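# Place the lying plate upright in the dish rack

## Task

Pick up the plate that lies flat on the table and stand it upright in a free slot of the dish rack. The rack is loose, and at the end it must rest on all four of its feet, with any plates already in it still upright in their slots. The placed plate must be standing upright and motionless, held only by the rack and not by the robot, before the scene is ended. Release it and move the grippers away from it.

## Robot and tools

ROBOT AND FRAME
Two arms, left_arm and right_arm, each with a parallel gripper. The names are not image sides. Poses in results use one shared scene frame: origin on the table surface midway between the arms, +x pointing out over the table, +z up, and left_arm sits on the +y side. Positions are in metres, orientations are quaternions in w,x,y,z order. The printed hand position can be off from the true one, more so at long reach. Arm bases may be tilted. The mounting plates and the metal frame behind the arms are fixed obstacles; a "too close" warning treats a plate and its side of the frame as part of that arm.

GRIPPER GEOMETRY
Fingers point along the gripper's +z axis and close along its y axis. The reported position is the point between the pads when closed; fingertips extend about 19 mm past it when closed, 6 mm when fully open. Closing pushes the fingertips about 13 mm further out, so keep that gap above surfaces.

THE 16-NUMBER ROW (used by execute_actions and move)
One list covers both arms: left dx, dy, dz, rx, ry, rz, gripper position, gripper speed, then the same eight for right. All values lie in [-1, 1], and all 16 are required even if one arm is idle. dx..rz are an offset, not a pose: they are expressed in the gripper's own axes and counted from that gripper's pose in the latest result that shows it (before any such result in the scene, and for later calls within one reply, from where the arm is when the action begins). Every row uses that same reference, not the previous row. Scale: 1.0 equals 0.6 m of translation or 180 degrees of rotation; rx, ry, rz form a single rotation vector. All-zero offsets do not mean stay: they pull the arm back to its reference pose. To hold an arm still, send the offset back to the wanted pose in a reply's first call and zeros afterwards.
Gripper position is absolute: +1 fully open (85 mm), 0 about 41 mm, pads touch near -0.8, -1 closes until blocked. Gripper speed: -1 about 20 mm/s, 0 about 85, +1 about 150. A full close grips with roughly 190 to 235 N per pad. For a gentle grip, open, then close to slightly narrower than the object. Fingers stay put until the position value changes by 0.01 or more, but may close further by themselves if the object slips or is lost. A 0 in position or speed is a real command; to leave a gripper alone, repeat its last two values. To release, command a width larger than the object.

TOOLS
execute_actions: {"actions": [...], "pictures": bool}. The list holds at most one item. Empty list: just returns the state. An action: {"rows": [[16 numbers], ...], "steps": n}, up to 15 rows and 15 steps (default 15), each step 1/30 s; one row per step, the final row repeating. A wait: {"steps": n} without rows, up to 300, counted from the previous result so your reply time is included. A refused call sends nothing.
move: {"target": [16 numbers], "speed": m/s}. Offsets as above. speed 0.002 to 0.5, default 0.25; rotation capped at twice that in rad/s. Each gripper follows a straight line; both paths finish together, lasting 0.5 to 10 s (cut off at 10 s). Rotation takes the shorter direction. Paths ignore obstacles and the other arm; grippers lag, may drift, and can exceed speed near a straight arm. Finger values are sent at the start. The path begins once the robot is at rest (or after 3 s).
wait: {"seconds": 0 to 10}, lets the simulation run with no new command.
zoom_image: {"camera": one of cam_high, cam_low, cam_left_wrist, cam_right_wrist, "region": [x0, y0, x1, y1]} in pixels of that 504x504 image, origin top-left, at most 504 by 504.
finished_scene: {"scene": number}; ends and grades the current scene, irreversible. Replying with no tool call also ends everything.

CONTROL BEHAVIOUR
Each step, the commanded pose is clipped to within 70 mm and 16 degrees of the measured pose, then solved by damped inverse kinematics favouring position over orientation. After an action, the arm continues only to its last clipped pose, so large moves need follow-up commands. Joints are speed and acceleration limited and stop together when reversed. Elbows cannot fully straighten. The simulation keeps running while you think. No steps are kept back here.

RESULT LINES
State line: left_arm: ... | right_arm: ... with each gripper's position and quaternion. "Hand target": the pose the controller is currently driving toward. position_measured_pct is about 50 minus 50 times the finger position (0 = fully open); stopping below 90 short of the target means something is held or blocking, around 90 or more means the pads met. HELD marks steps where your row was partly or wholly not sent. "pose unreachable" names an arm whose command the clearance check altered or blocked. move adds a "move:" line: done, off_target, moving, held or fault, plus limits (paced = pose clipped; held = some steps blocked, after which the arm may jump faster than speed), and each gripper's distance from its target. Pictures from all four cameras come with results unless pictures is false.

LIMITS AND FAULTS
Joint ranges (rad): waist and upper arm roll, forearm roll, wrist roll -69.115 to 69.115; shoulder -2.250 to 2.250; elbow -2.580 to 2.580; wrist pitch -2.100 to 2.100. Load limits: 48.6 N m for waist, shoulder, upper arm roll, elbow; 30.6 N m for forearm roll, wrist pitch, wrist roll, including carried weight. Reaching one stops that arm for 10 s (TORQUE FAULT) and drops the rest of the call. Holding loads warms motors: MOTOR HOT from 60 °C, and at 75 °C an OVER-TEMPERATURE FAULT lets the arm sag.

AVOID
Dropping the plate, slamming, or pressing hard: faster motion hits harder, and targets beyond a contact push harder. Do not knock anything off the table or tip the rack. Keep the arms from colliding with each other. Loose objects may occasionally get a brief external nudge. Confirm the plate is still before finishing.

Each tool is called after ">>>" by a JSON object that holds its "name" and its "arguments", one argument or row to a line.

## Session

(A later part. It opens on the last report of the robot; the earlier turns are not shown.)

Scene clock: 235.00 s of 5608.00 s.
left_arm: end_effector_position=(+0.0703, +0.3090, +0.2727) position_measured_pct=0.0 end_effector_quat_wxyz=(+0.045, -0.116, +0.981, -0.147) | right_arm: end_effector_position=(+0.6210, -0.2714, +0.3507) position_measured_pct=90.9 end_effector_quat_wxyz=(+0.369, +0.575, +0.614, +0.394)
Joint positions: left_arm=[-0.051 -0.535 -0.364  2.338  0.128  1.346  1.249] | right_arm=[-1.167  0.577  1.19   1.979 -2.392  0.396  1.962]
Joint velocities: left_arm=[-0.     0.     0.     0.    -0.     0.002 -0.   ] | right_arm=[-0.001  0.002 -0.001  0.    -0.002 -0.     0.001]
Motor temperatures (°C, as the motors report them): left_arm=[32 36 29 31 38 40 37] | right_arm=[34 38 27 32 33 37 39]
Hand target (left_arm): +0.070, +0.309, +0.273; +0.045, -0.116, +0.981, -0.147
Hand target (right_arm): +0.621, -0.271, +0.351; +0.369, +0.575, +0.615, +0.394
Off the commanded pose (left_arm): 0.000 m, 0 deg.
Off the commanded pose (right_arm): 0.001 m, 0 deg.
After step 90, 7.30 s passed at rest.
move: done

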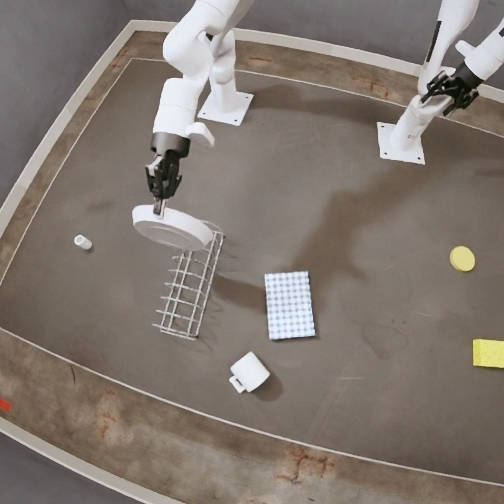

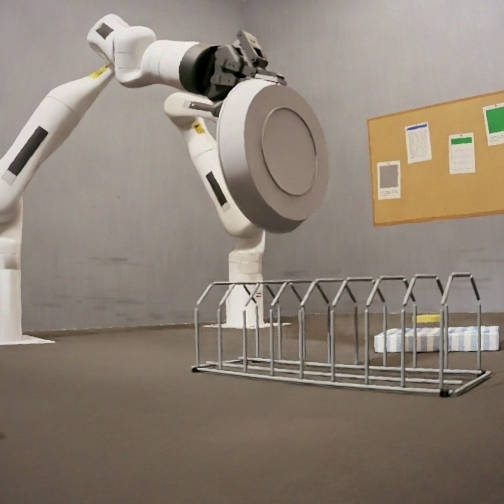

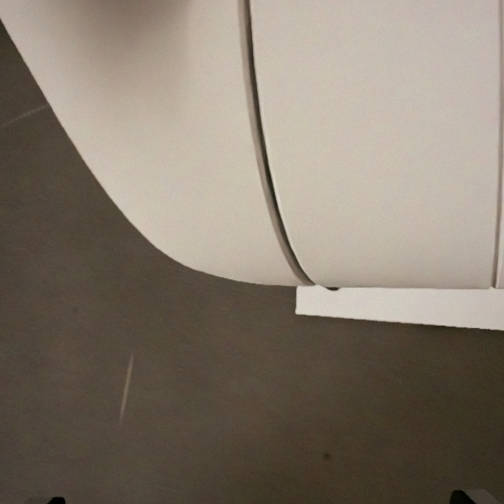

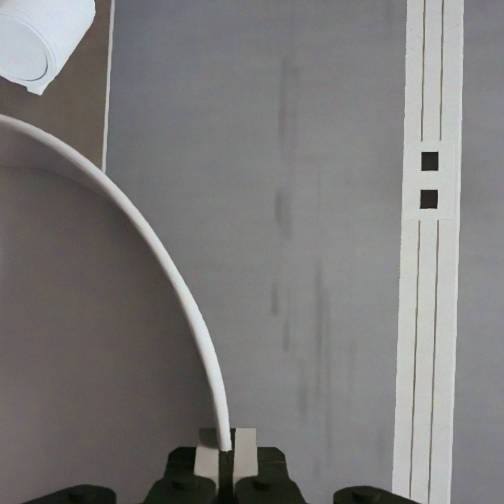

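>>> {"name": "move", "arguments": {
  "target": [0,0,0,0,0,0,1,0, 0,-0.068,0.0317,0,0,0,-1,-0.5],
  "speed": 0.08
}}

>>> {"name": "zoom_image", "arguments": {
  "camera": "cam_low",
  "region": [180, 100, 400, 400]
}}

>>> {"name": "zoom_image", "arguments": {
  "camera": "cam_high",
  "region": [110, 170, 270, 350]
}}

Scene clock: 242.67 s of 5608.00 s.
left_arm: end_effector_position=(+0.0703, +0.3090, +0.2727) position_measured_pct=0.0 end_effector_quat_wxyz=(+0.045, -0.116, +0.981, -0.147) | right_arm: end_effector_position=(+0.6213, -0.2714, +0.3064) position_measured_pct=90.9 end_effector_quat_wxyz=(+0.369, +0.575, +0.614, +0.395)
Joint positions: left_arm=[-0.051 -0.535 -0.364  2.338  0.128  1.346  1.249] | right_arm=[-1.139  0.715  1.203  2.043 -2.523  0.551  2.   ]
Joint velocities: left_arm=[ 0.    -0.001  0.     0.     0.     0.001  0.   ] | right_arm=[ 0.004  0.01  -0.002  0.001 -0.002 -0.002  0.004]
Motor temperatures (°C, as the motors report them): left_arm=[32 36 29 31 38 40 37] | right_arm=[34 38 27 32 33 37 39]
Hand target (left_arm): +0.070, +0.309, +0.273; +0.045, -0.116, +0.981, -0.147
Hand target (right_arm): +0.621, -0.272, +0.306; +0.369, +0.575, +0.614, +0.394
Off the commanded pose (left_arm): 0.000 m, 0 deg.
Off the commanded pose (right_arm): 0.001 m, 0 deg.
After step 90, 3.83 s passed at rest.
move: done

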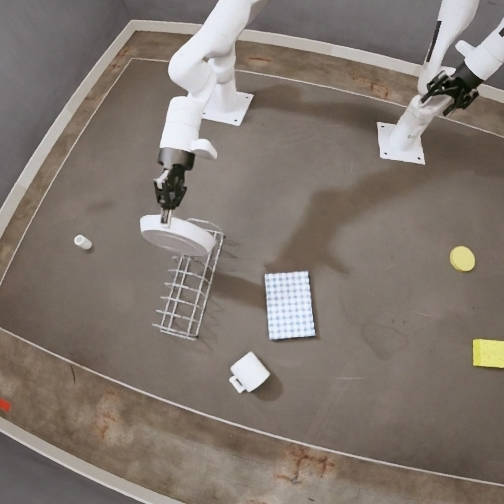

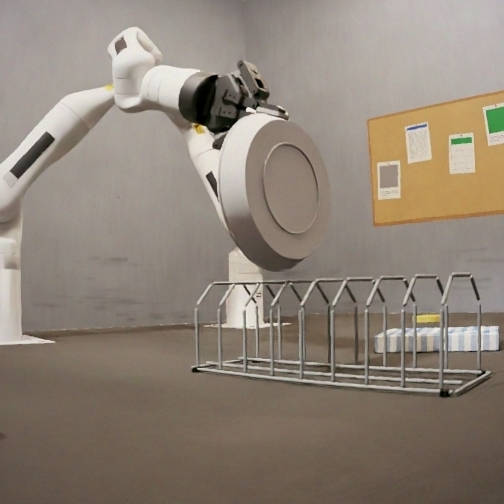

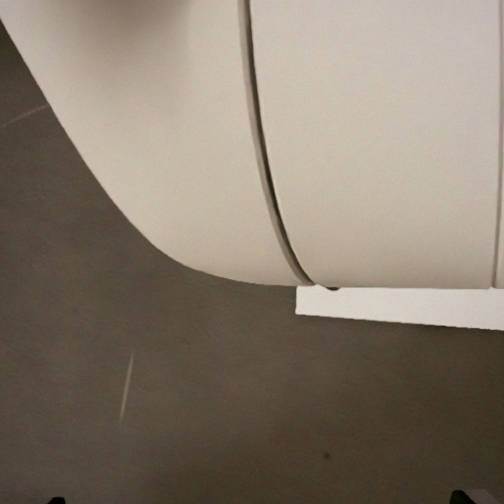

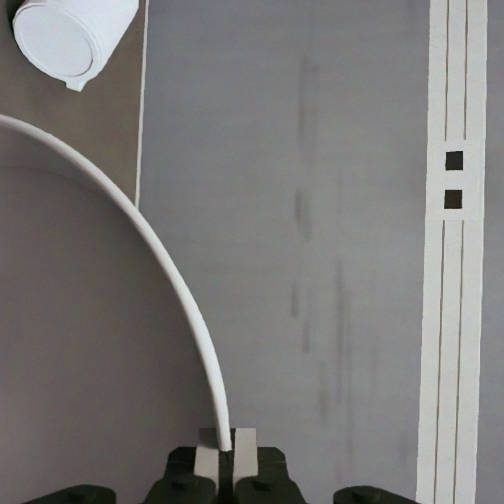

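Region (180, 100, 400, 400) of cam_low's 504x504 image, scaled by 1.680, with more detail than that image has; it fills the left 370 columns of this view, and the rest is white.

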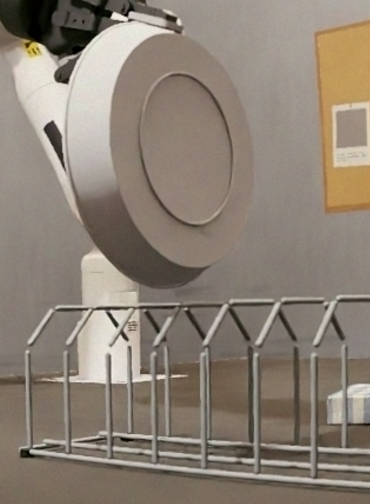

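Region (110, 170, 270, 350) of cam_high's 504x504 image, scaled by 2.800, with more detail than that image has.

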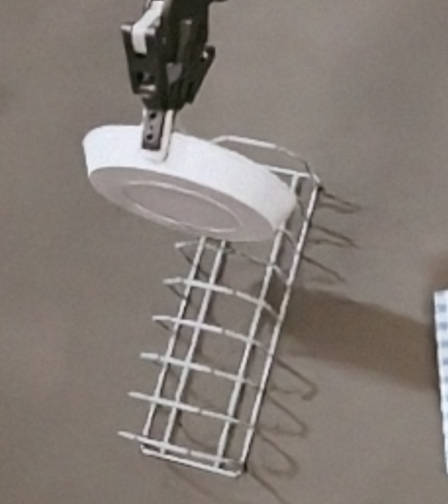

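>>> {"name": "move", "arguments": {
  "target": [-0.7548,-0.6093,0.4748,0.263,0.3564,-0.4026,1,0, 0,0,0,0,0,0,-1,-0.5],
  "speed": 0.3
}}

Scene clock: 305.53 s of 5608.00 s.
left_arm: end_effector_position=(+0.6234, -0.0003, +0.1386) position_measured_pct=0.0 end_effector_quat_wxyz=(+0.485, +0.514, -0.486, +0.515) | right_arm: end_effector_position=(+0.6213, -0.2714, +0.3064) position_measured_pct=90.9 end_effector_quat_wxyz=(+0.369, +0.575, +0.614, +0.395)
Joint positions: left_arm=[0.092 1.405 0.127 0.939 1.488 1.476 2.371] | right_arm=[-1.139  0.715  1.203  2.043 -2.523  0.551  2.   ]
Joint velocities: left_arm=[ 0.001  0.004 -0.     0.    -0.     0.001  0.   ] | right_arm=[-0.     0.    -0.    -0.    -0.001  0.     0.   ]
Motor temperatures (°C, as the motors report them): left_arm=[32 36 29 31 38 40 37] | right_arm=[34 38 27 32 33 37 39]
Hand target (left_arm): +0.623, -0.000, +0.138; +0.485, +0.514, -0.486, +0.515
Hand target (right_arm): +0.621, -0.271, +0.306; +0.369, +0.575, +0.614, +0.395
Off the commanded pose (left_arm): 0.004 m, 0 deg.
Off the commanded pose (right_arm): 0.000 m, 0 deg.
After step 90, 56.13 s passed at rest.
move: off_target (left_arm)

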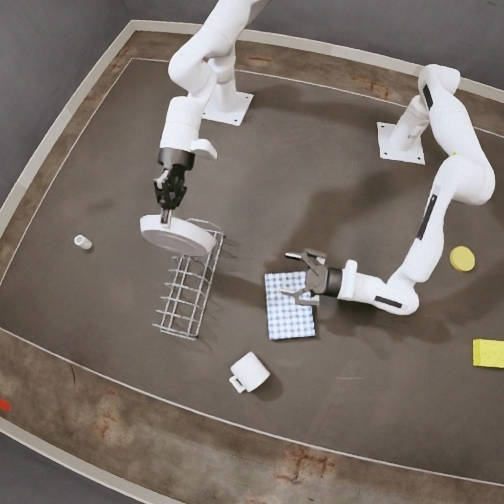

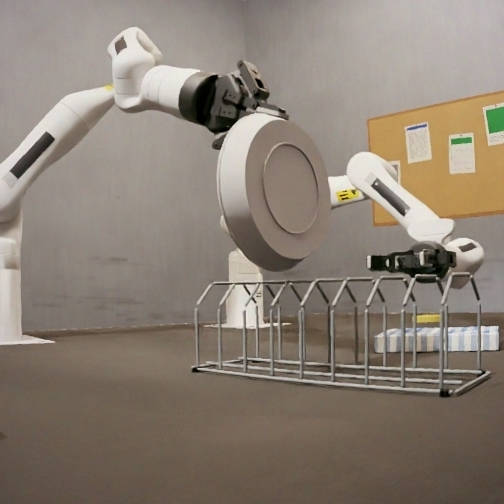

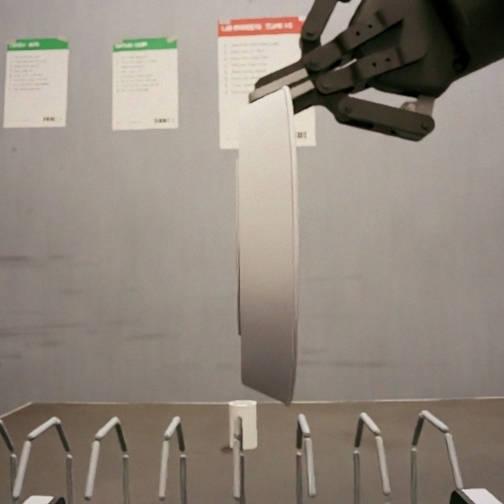

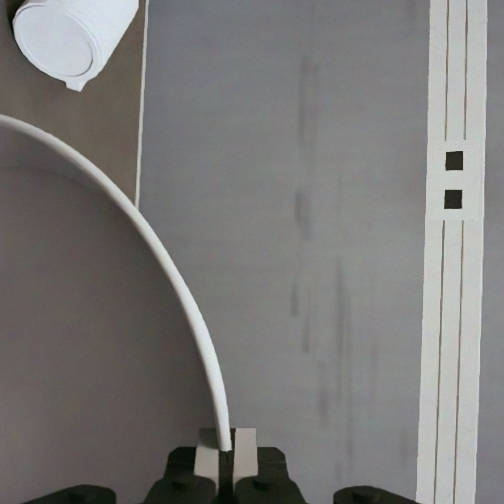

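>>> {"name": "zoom_image", "arguments": {
  "camera": "cam_left_wrist",
  "region": [150, 300, 400, 504]
}}

>>> {"name": "zoom_image", "arguments": {
  "camera": "cam_left_wrist",
  "region": [170, 60, 370, 420]
}}

Region (150, 300, 400, 504) of cam_left_wrist's 504x504 image, scaled by 2.016; it fills the top 411 rows of this view, and the rest is white.

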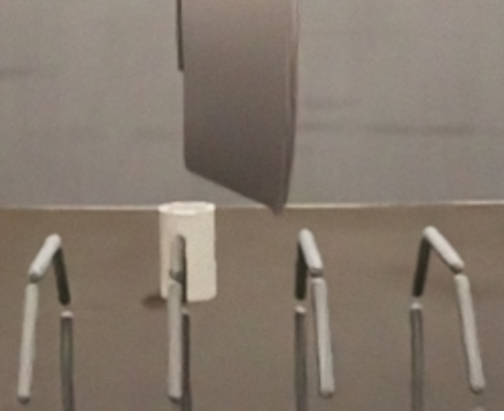

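Region (170, 60, 370, 420) of cam_left_wrist's 504x504 image, scaled by 1.400.

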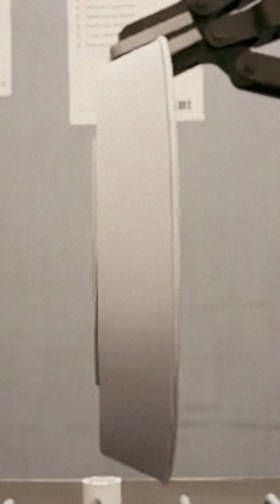

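>>> {"name": "move", "arguments": {
  "target": [0,0,0,0,0,0,1,0, 0,-0.0477,0.0162,0,0,0,-1,-0.5],
  "speed": 0.03
}}

>>> {"name": "zoom_image", "arguments": {
  "camera": "cam_left_wrist",
  "region": [150, 300, 400, 504]
}}

Scene clock: 327.33 s of 5608.00 s.
left_arm: end_effector_position=(+0.6234, -0.0003, +0.1386) position_measured_pct=0.0 end_effector_quat_wxyz=(+0.485, +0.514, -0.486, +0.515) | right_arm: end_effector_position=(+0.6182, -0.2716, +0.2767) position_measured_pct=90.9 end_effector_quat_wxyz=(+0.369, +0.575, +0.614, +0.395)
Joint positions: left_arm=[0.092 1.405 0.127 0.939 1.488 1.476 2.371] | right_arm=[-1.123  0.801  1.197  2.087 -2.606  0.646  2.021]
Joint velocities: left_arm=[ 0.001  0.     0.    -0.     0.    -0.     0.   ] | right_arm=[ 0.001  0.004 -0.     0.001 -0.001 -0.002  0.002]
Motor temperatures (°C, as the motors report them): left_arm=[32 37 29 31 38 40 37] | right_arm=[34 38 27 32 33 37 39]
Hand target (left_arm): +0.623, -0.000, +0.139; +0.485, +0.514, -0.486, +0.515
Hand target (right_arm): +0.618, -0.272, +0.276; +0.369, +0.575, +0.614, +0.395
Off the commanded pose (left_arm): 0.000 m, 0 deg.
Off the commanded pose (right_arm): 0.000 m, 0 deg.
After step 90, 17.57 s passed at rest.
move: done

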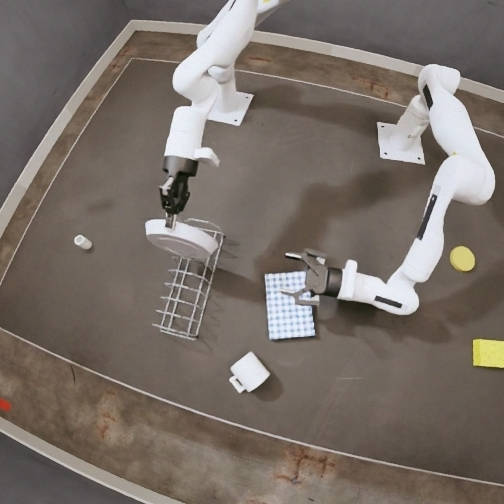

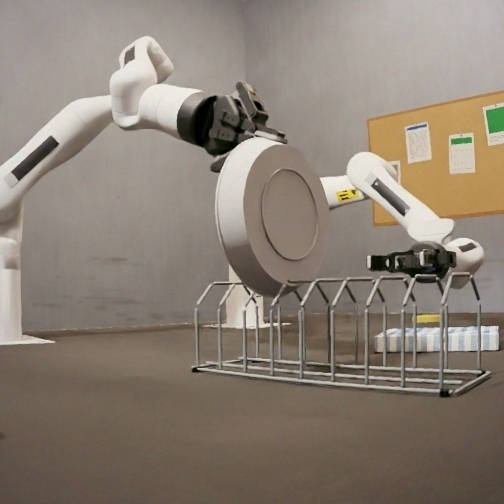

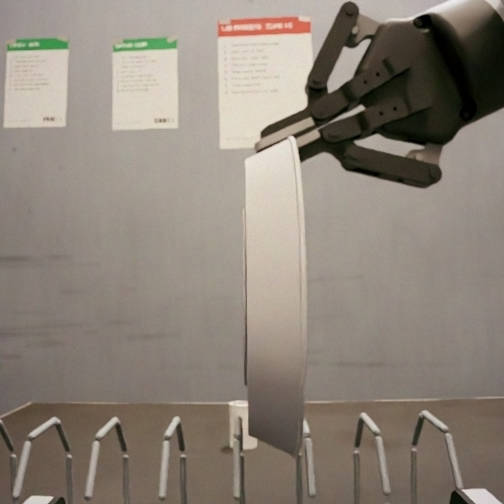

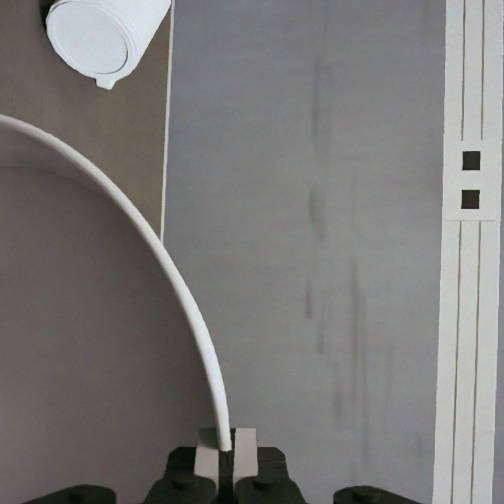

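Region (150, 300, 400, 504) of cam_left_wrist's 504x504 image, scaled by 2.016; it fills the top 411 rows of this view, and the rest is white.

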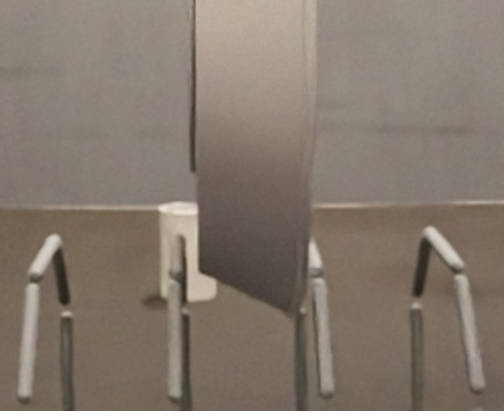

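>>> {"name": "move", "arguments": {
  "target": [0,0,0,0,0,0,1,0, 0,-0.0902,0.0433,0,0,0,-1,-0.5],
  "speed": 0.03
}}

>>> {"name": "zoom_image", "arguments": {
  "camera": "cam_low",
  "region": [180, 180, 400, 400]
}}

>>> {"name": "zoom_image", "arguments": {
  "camera": "cam_high",
  "region": [120, 190, 260, 350]
}}

Scene clock: 336.40 s of 5608.00 s.
left_arm: end_effector_position=(+0.6234, -0.0003, +0.1386) position_measured_pct=0.0 end_effector_quat_wxyz=(+0.485, +0.514, -0.486, +0.515) | right_arm: end_effector_position=(+0.6194, -0.2715, +0.2171) position_measured_pct=90.9 end_effector_quat_wxyz=(+0.369, +0.575, +0.614, +0.395)
Joint positions: left_arm=[0.092 1.405 0.127 0.939 1.488 1.476 2.371] | right_arm=[-1.076  0.974  1.148  2.131 -2.756  0.8    2.041]
Joint velocities: left_arm=[-0.    -0.    -0.     0.    -0.    -0.002 -0.   ] | right_arm=[ 0.002  0.003 -0.001  0.001 -0.001 -0.001  0.002]
Motor temperatures (°C, as the motors report them): left_arm=[32 38 29 31 38 40 37] | right_arm=[34 38 27 32 33 37 39]
Hand target (left_arm): +0.623, -0.000, +0.139; +0.485, +0.514, -0.486, +0.515
Hand target (right_arm): +0.619, -0.272, +0.217; +0.369, +0.575, +0.614, +0.395
Off the commanded pose (left_arm): 0.000 m, 0 deg.
Off the commanded pose (right_arm): 0.000 m, 0 deg.
After step 90, 3.83 s passed at rest.
move: done

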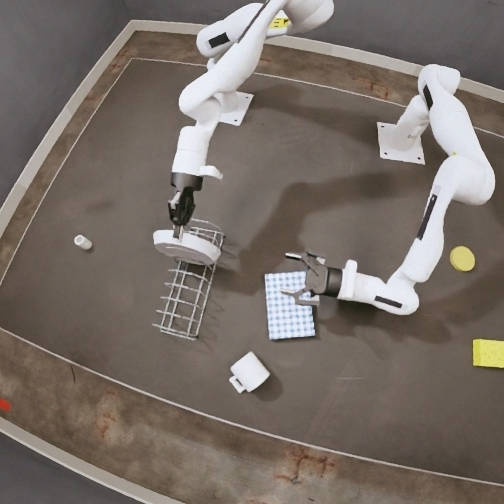

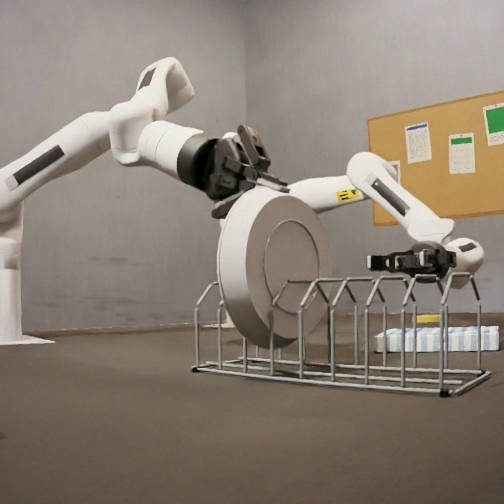

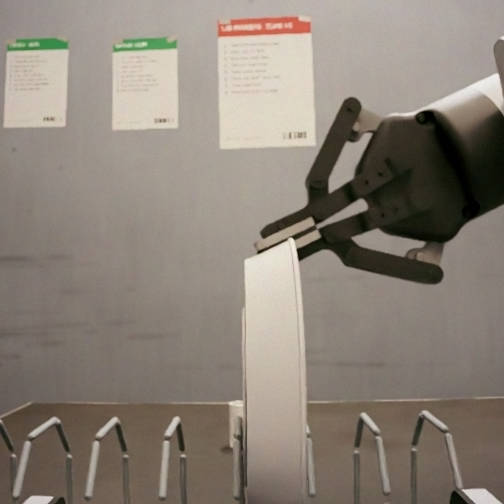

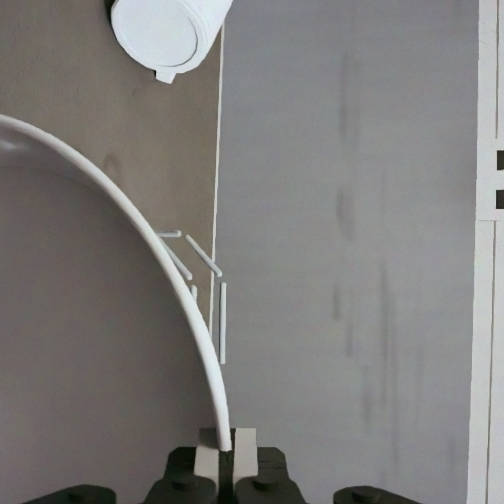

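Region (180, 180, 400, 400) of cam_low's 504x504 image, scaled by 2.291, with more detail than that image has.

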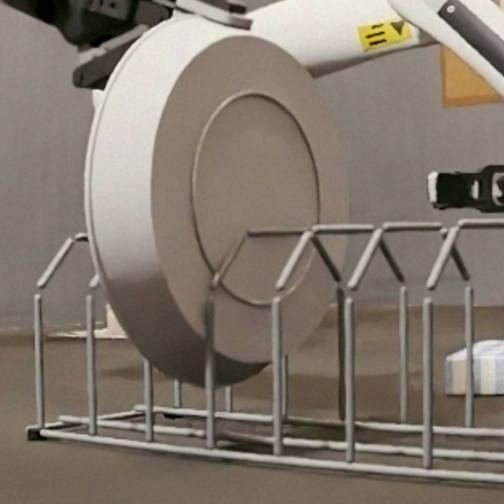

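Region (120, 190, 260, 350) of cam_high's 504x504 image, scaled by 3.150, with more detail than that image has; it fills the left 441 columns of this view, and the rest is white.

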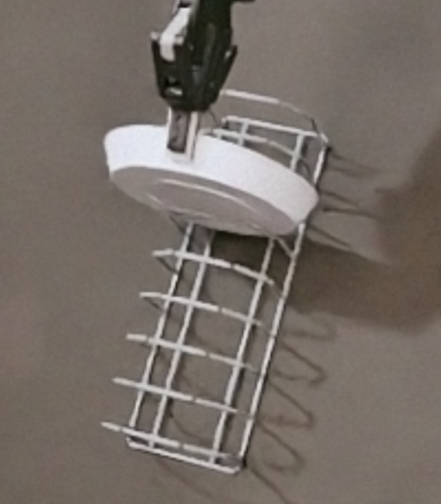

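>>> {"name": "move", "arguments": {
  "target": [0,0,0,0,0,0,1,0, 0.0133,-0.0227,0.0106,0,0,0,-1,-0.5],
  "speed": 0.02
}}

>>> {"name": "zoom_image", "arguments": {
  "camera": "cam_low",
  "region": [190, 260, 360, 400]
}}

Scene clock: 358.37 s of 5608.00 s.
left_arm: end_effector_position=(+0.6234, -0.0003, +0.1386) position_measured_pct=0.0 end_effector_quat_wxyz=(+0.485, +0.514, -0.486, +0.515) | right_arm: end_effector_position=(+0.6190, -0.2636, +0.2022) position_measured_pct=90.9 end_effector_quat_wxyz=(+0.369, +0.575, +0.614, +0.395)
Joint positions: left_arm=[0.092 1.405 0.127 0.939 1.488 1.476 2.371] | right_arm=[-1.086  1.018  1.133  2.132 -2.802  0.814  2.038]
Joint velocities: left_arm=[-0. -0. -0.  0. -0. -0. -0.] | right_arm=[-0.     0.002 -0.001 -0.    -0.001 -0.     0.002]
Motor temperatures (°C, as the motors report them): left_arm=[32 39 29 31 38 40 37] | right_arm=[34 38 27 32 33 37 39]
Hand target (left_arm): +0.623, -0.000, +0.139; +0.485, +0.514, -0.486, +0.515
Hand target (right_arm): +0.619, -0.264, +0.202; +0.369, +0.575, +0.614, +0.395
Off the commanded pose (left_arm): 0.000 m, 0 deg.
Off the commanded pose (right_arm): 0.000 m, 0 deg.
After step 90, 17.90 s passed at rest.
move: done

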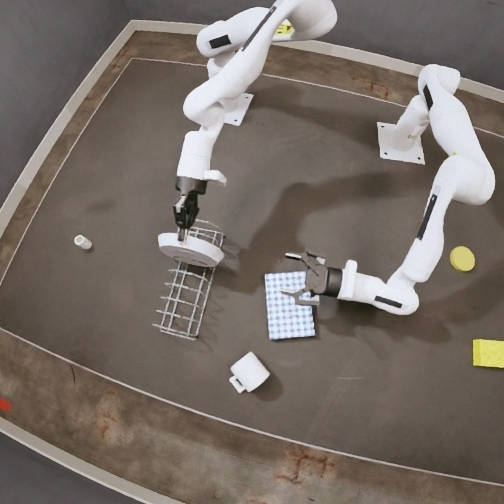

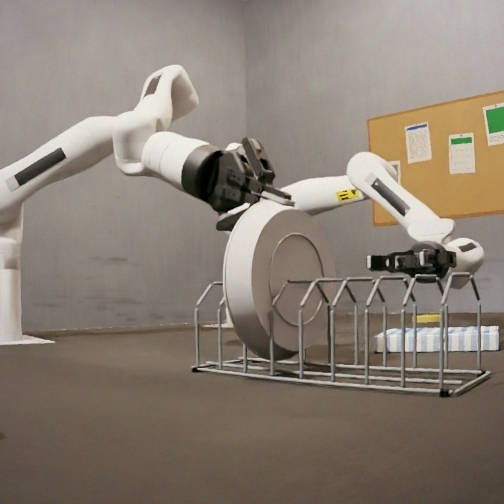

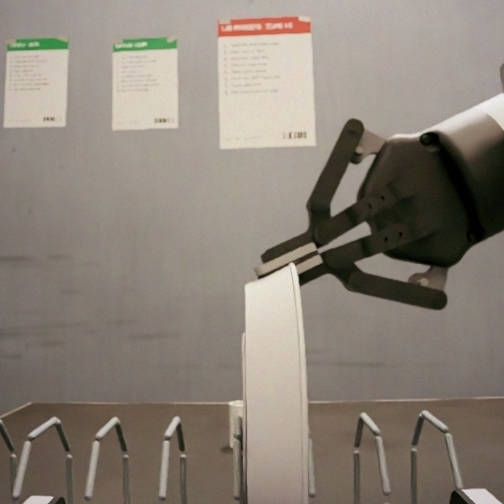

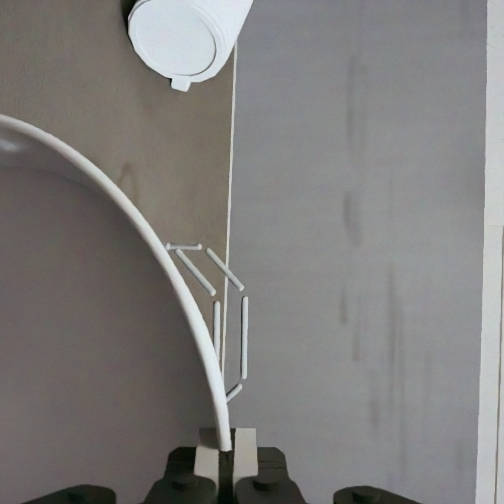

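Region (190, 260, 360, 400) of cam_low's 504x504 image, scaled by 2.965, with more detail than that image has; it fills the top 415 rows of this view, and the rest is white.

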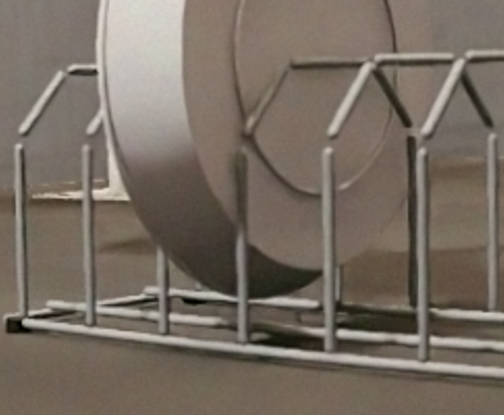

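>>> {"name": "move", "arguments": {
  "target": [0,0,0,0,0,0,1,0, 0,-0.0106,0.0049,0,0,0,-1,-0.5],
  "speed": 0.01
}}

>>> {"name": "zoom_image", "arguments": {
  "camera": "cam_low",
  "region": [210, 310, 340, 400]
}}

Scene clock: 365.00 s of 5608.00 s.
left_arm: end_effector_position=(+0.6234, -0.0003, +0.1386) position_measured_pct=0.0 end_effector_quat_wxyz=(+0.485, +0.514, -0.486, +0.515) | right_arm: end_effector_position=(+0.6191, -0.2636, +0.1953) position_measured_pct=90.9 end_effector_quat_wxyz=(+0.369, +0.575, +0.614, +0.395)
Joint positions: left_arm=[0.092 1.405 0.127 0.939 1.488 1.476 2.371] | right_arm=[-1.082  1.037  1.126  2.135 -2.819  0.828  2.039]
Joint velocities: left_arm=[-0.001 -0.    -0.     0.001  0.     0.001 -0.   ] | right_arm=[ 0.001  0.001  0.     0.    -0.001  0.     0.001]
Motor temperatures (°C, as the motors report them): left_arm=[32 39 29 31 38 40 37] | right_arm=[34 38 27 32 33 37 39]
Hand target (left_arm): +0.623, -0.000, +0.139; +0.485, +0.514, -0.486, +0.515
Hand target (right_arm): +0.619, -0.264, +0.195; +0.369, +0.575, +0.614, +0.395
Off the commanded pose (left_arm): 0.000 m, 0 deg.
Off the commanded pose (right_arm): 0.000 m, 0 deg.
After step 90, 2.73 s passed at rest.
move: done

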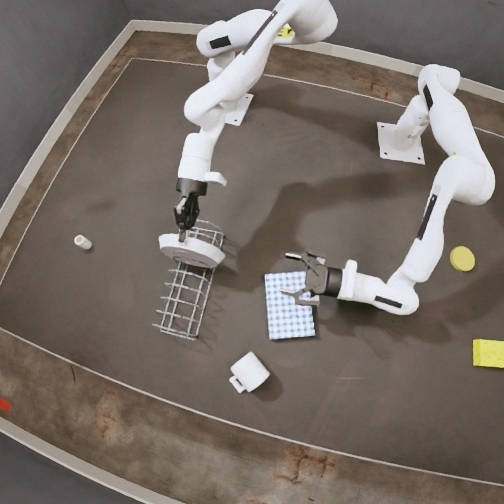

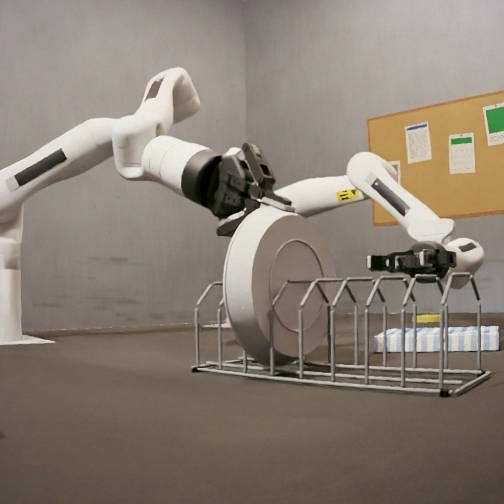

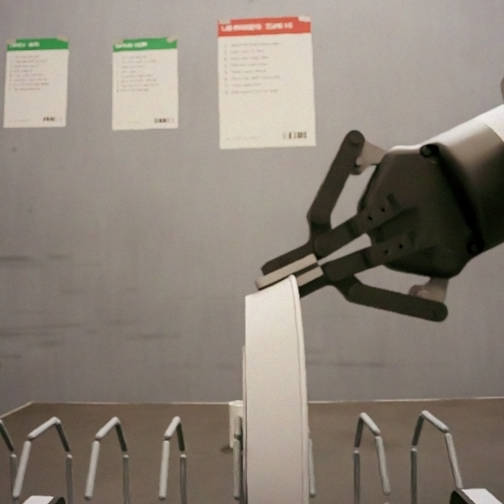

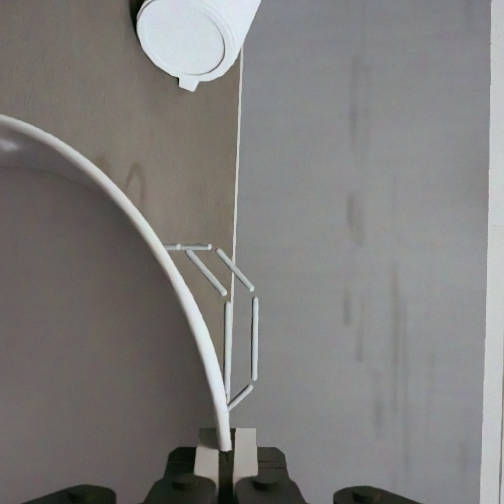

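Region (210, 310, 340, 400) of cam_low's 504x504 image, scaled by 3.877, with more detail than that image has; it fills the top 349 rows of this view, and the rest is white.

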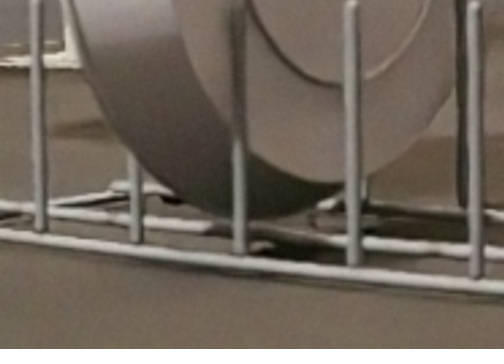

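>>> {"name": "move", "arguments": {
  "target": [0,0,0,0,0,0,1,0, 0,-0.003,0.0014,0,0,0,-0.3,-1],
  "speed": 0.005
}}

Scene clock: 374.23 s of 5608.00 s.
left_arm: end_effector_position=(+0.6234, -0.0003, +0.1386) position_measured_pct=0.0 end_effector_quat_wxyz=(+0.485, +0.514, -0.486, +0.515) | right_arm: end_effector_position=(+0.6191, -0.2636, +0.1933) position_measured_pct=65.1 end_effector_quat_wxyz=(+0.369, +0.575, +0.614, +0.395)
Joint positions: left_arm=[0.092 1.405 0.127 0.939 1.488 1.476 2.371] | right_arm=[-1.081  1.043  1.124  2.135 -2.823  0.832  2.039]
Joint velocities: left_arm=[ 0.  0.  0. -0.  0. -0. -0.] | right_arm=[-0.     0.001  0.    -0.    -0.     0.    -0.   ]
Motor temperatures (°C, as the motors report them): left_arm=[32 39 29 31 38 40 37] | right_arm=[34 38 27 32 33 37 39]
Hand target (left_arm): +0.623, -0.000, +0.139; +0.485, +0.514, -0.486, +0.515
Hand target (right_arm): +0.619, -0.264, +0.193; +0.369, +0.575, +0.614, +0.395
Off the commanded pose (left_arm): 0.000 m, 0 deg.
Off the commanded pose (right_arm): 0.000 m, 0 deg.
After step 90, 4.70 s passed at rest.
move: done

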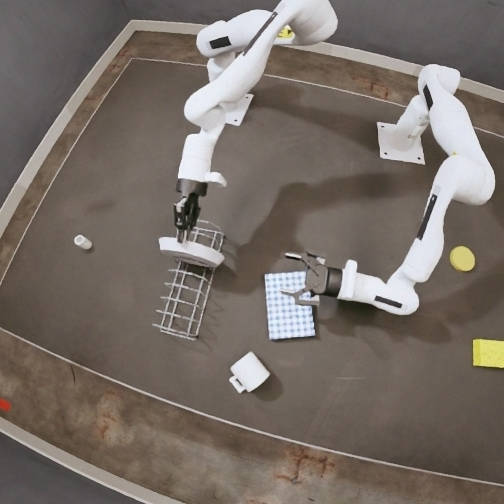

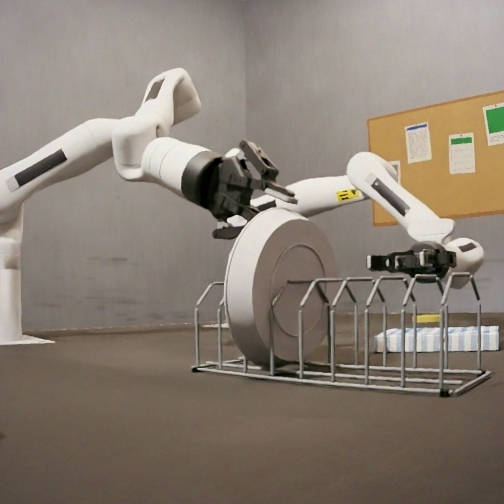

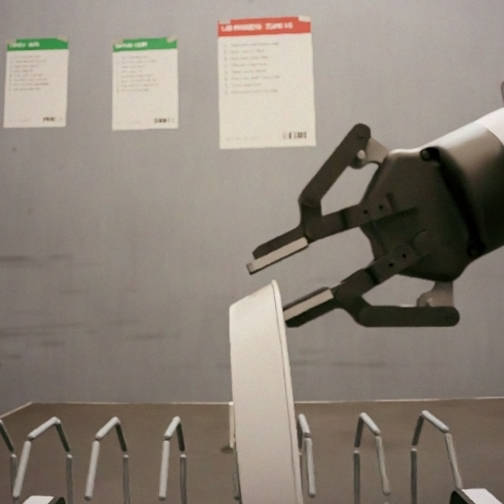

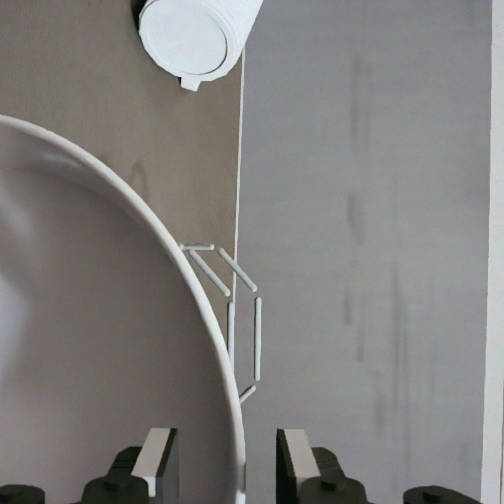

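>>> {"name": "move", "arguments": {
  "target": [0,0,0,0,0,0,1,0, 0,0,-0.22,0,0,0,-0.3,-1],
  "speed": 0.1
}}

Scene clock: 381.63 s of 5608.00 s.
left_arm: end_effector_position=(+0.6234, -0.0003, +0.1386) position_measured_pct=0.0 end_effector_quat_wxyz=(+0.485, +0.514, -0.486, +0.515) | right_arm: end_effector_position=(+0.4993, -0.2720, +0.2480) position_measured_pct=65.1 end_effector_quat_wxyz=(+0.369, +0.575, +0.613, +0.395)
Joint positions: left_arm=[0.092 1.405 0.127 0.939 1.488 1.476 2.371] | right_arm=[-1.348  0.818  1.314  2.465 -2.777  0.857  2.15 ]
Joint velocities: left_arm=[ 0.     0.     0.     0.001 -0.     0.001 -0.   ] | right_arm=[-0.01  -0.006  0.001  0.001  0.001  0.    -0.002]
Motor temperatures (°C, as the motors report them): left_arm=[32 40 29 31 38 40 37] | right_arm=[34 38 27 32 33 37 39]
Hand target (left_arm): +0.623, -0.000, +0.139; +0.485, +0.514, -0.486, +0.515
Hand target (right_arm): +0.499, -0.271, +0.248; +0.369, +0.575, +0.614, +0.396
Off the commanded pose (left_arm): 0.000 m, 0 deg.
Off the commanded pose (right_arm): 0.000 m, 0 deg.
After step 90, 2.77 s passed at rest.
move: done

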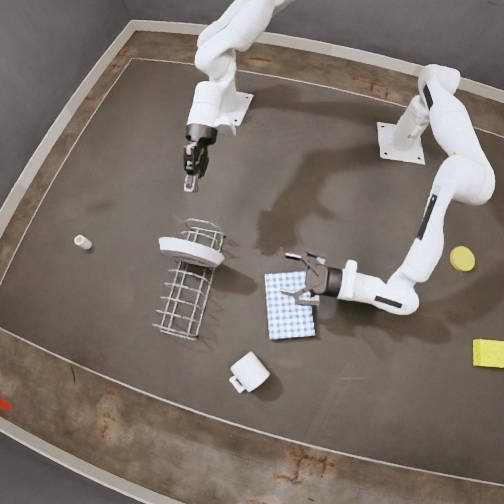

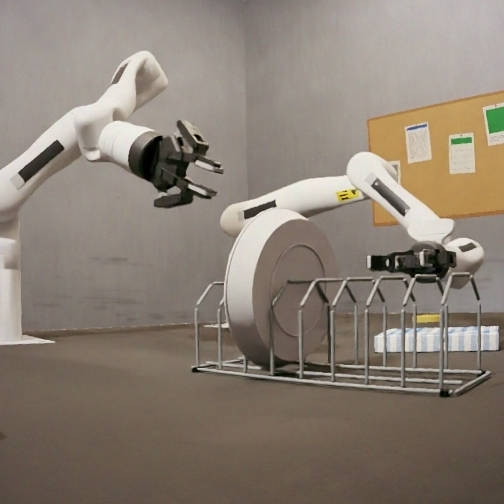

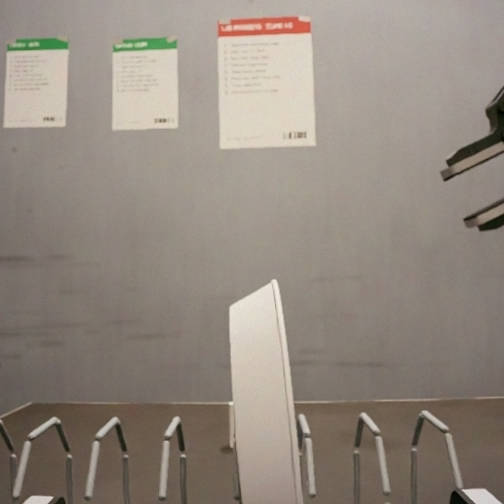

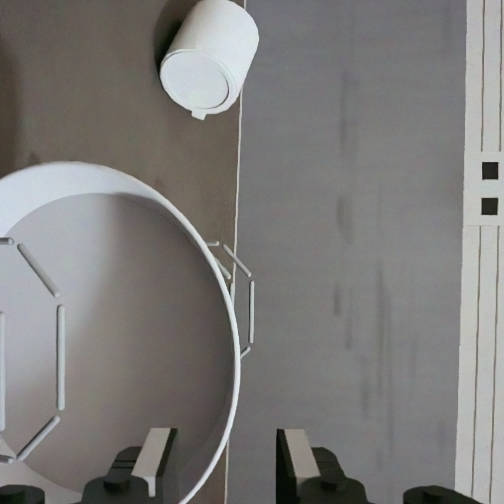

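>>> {"name": "finished_scene", "arguments": {
  "scene": 1
}}

The scene is finished: the task was done.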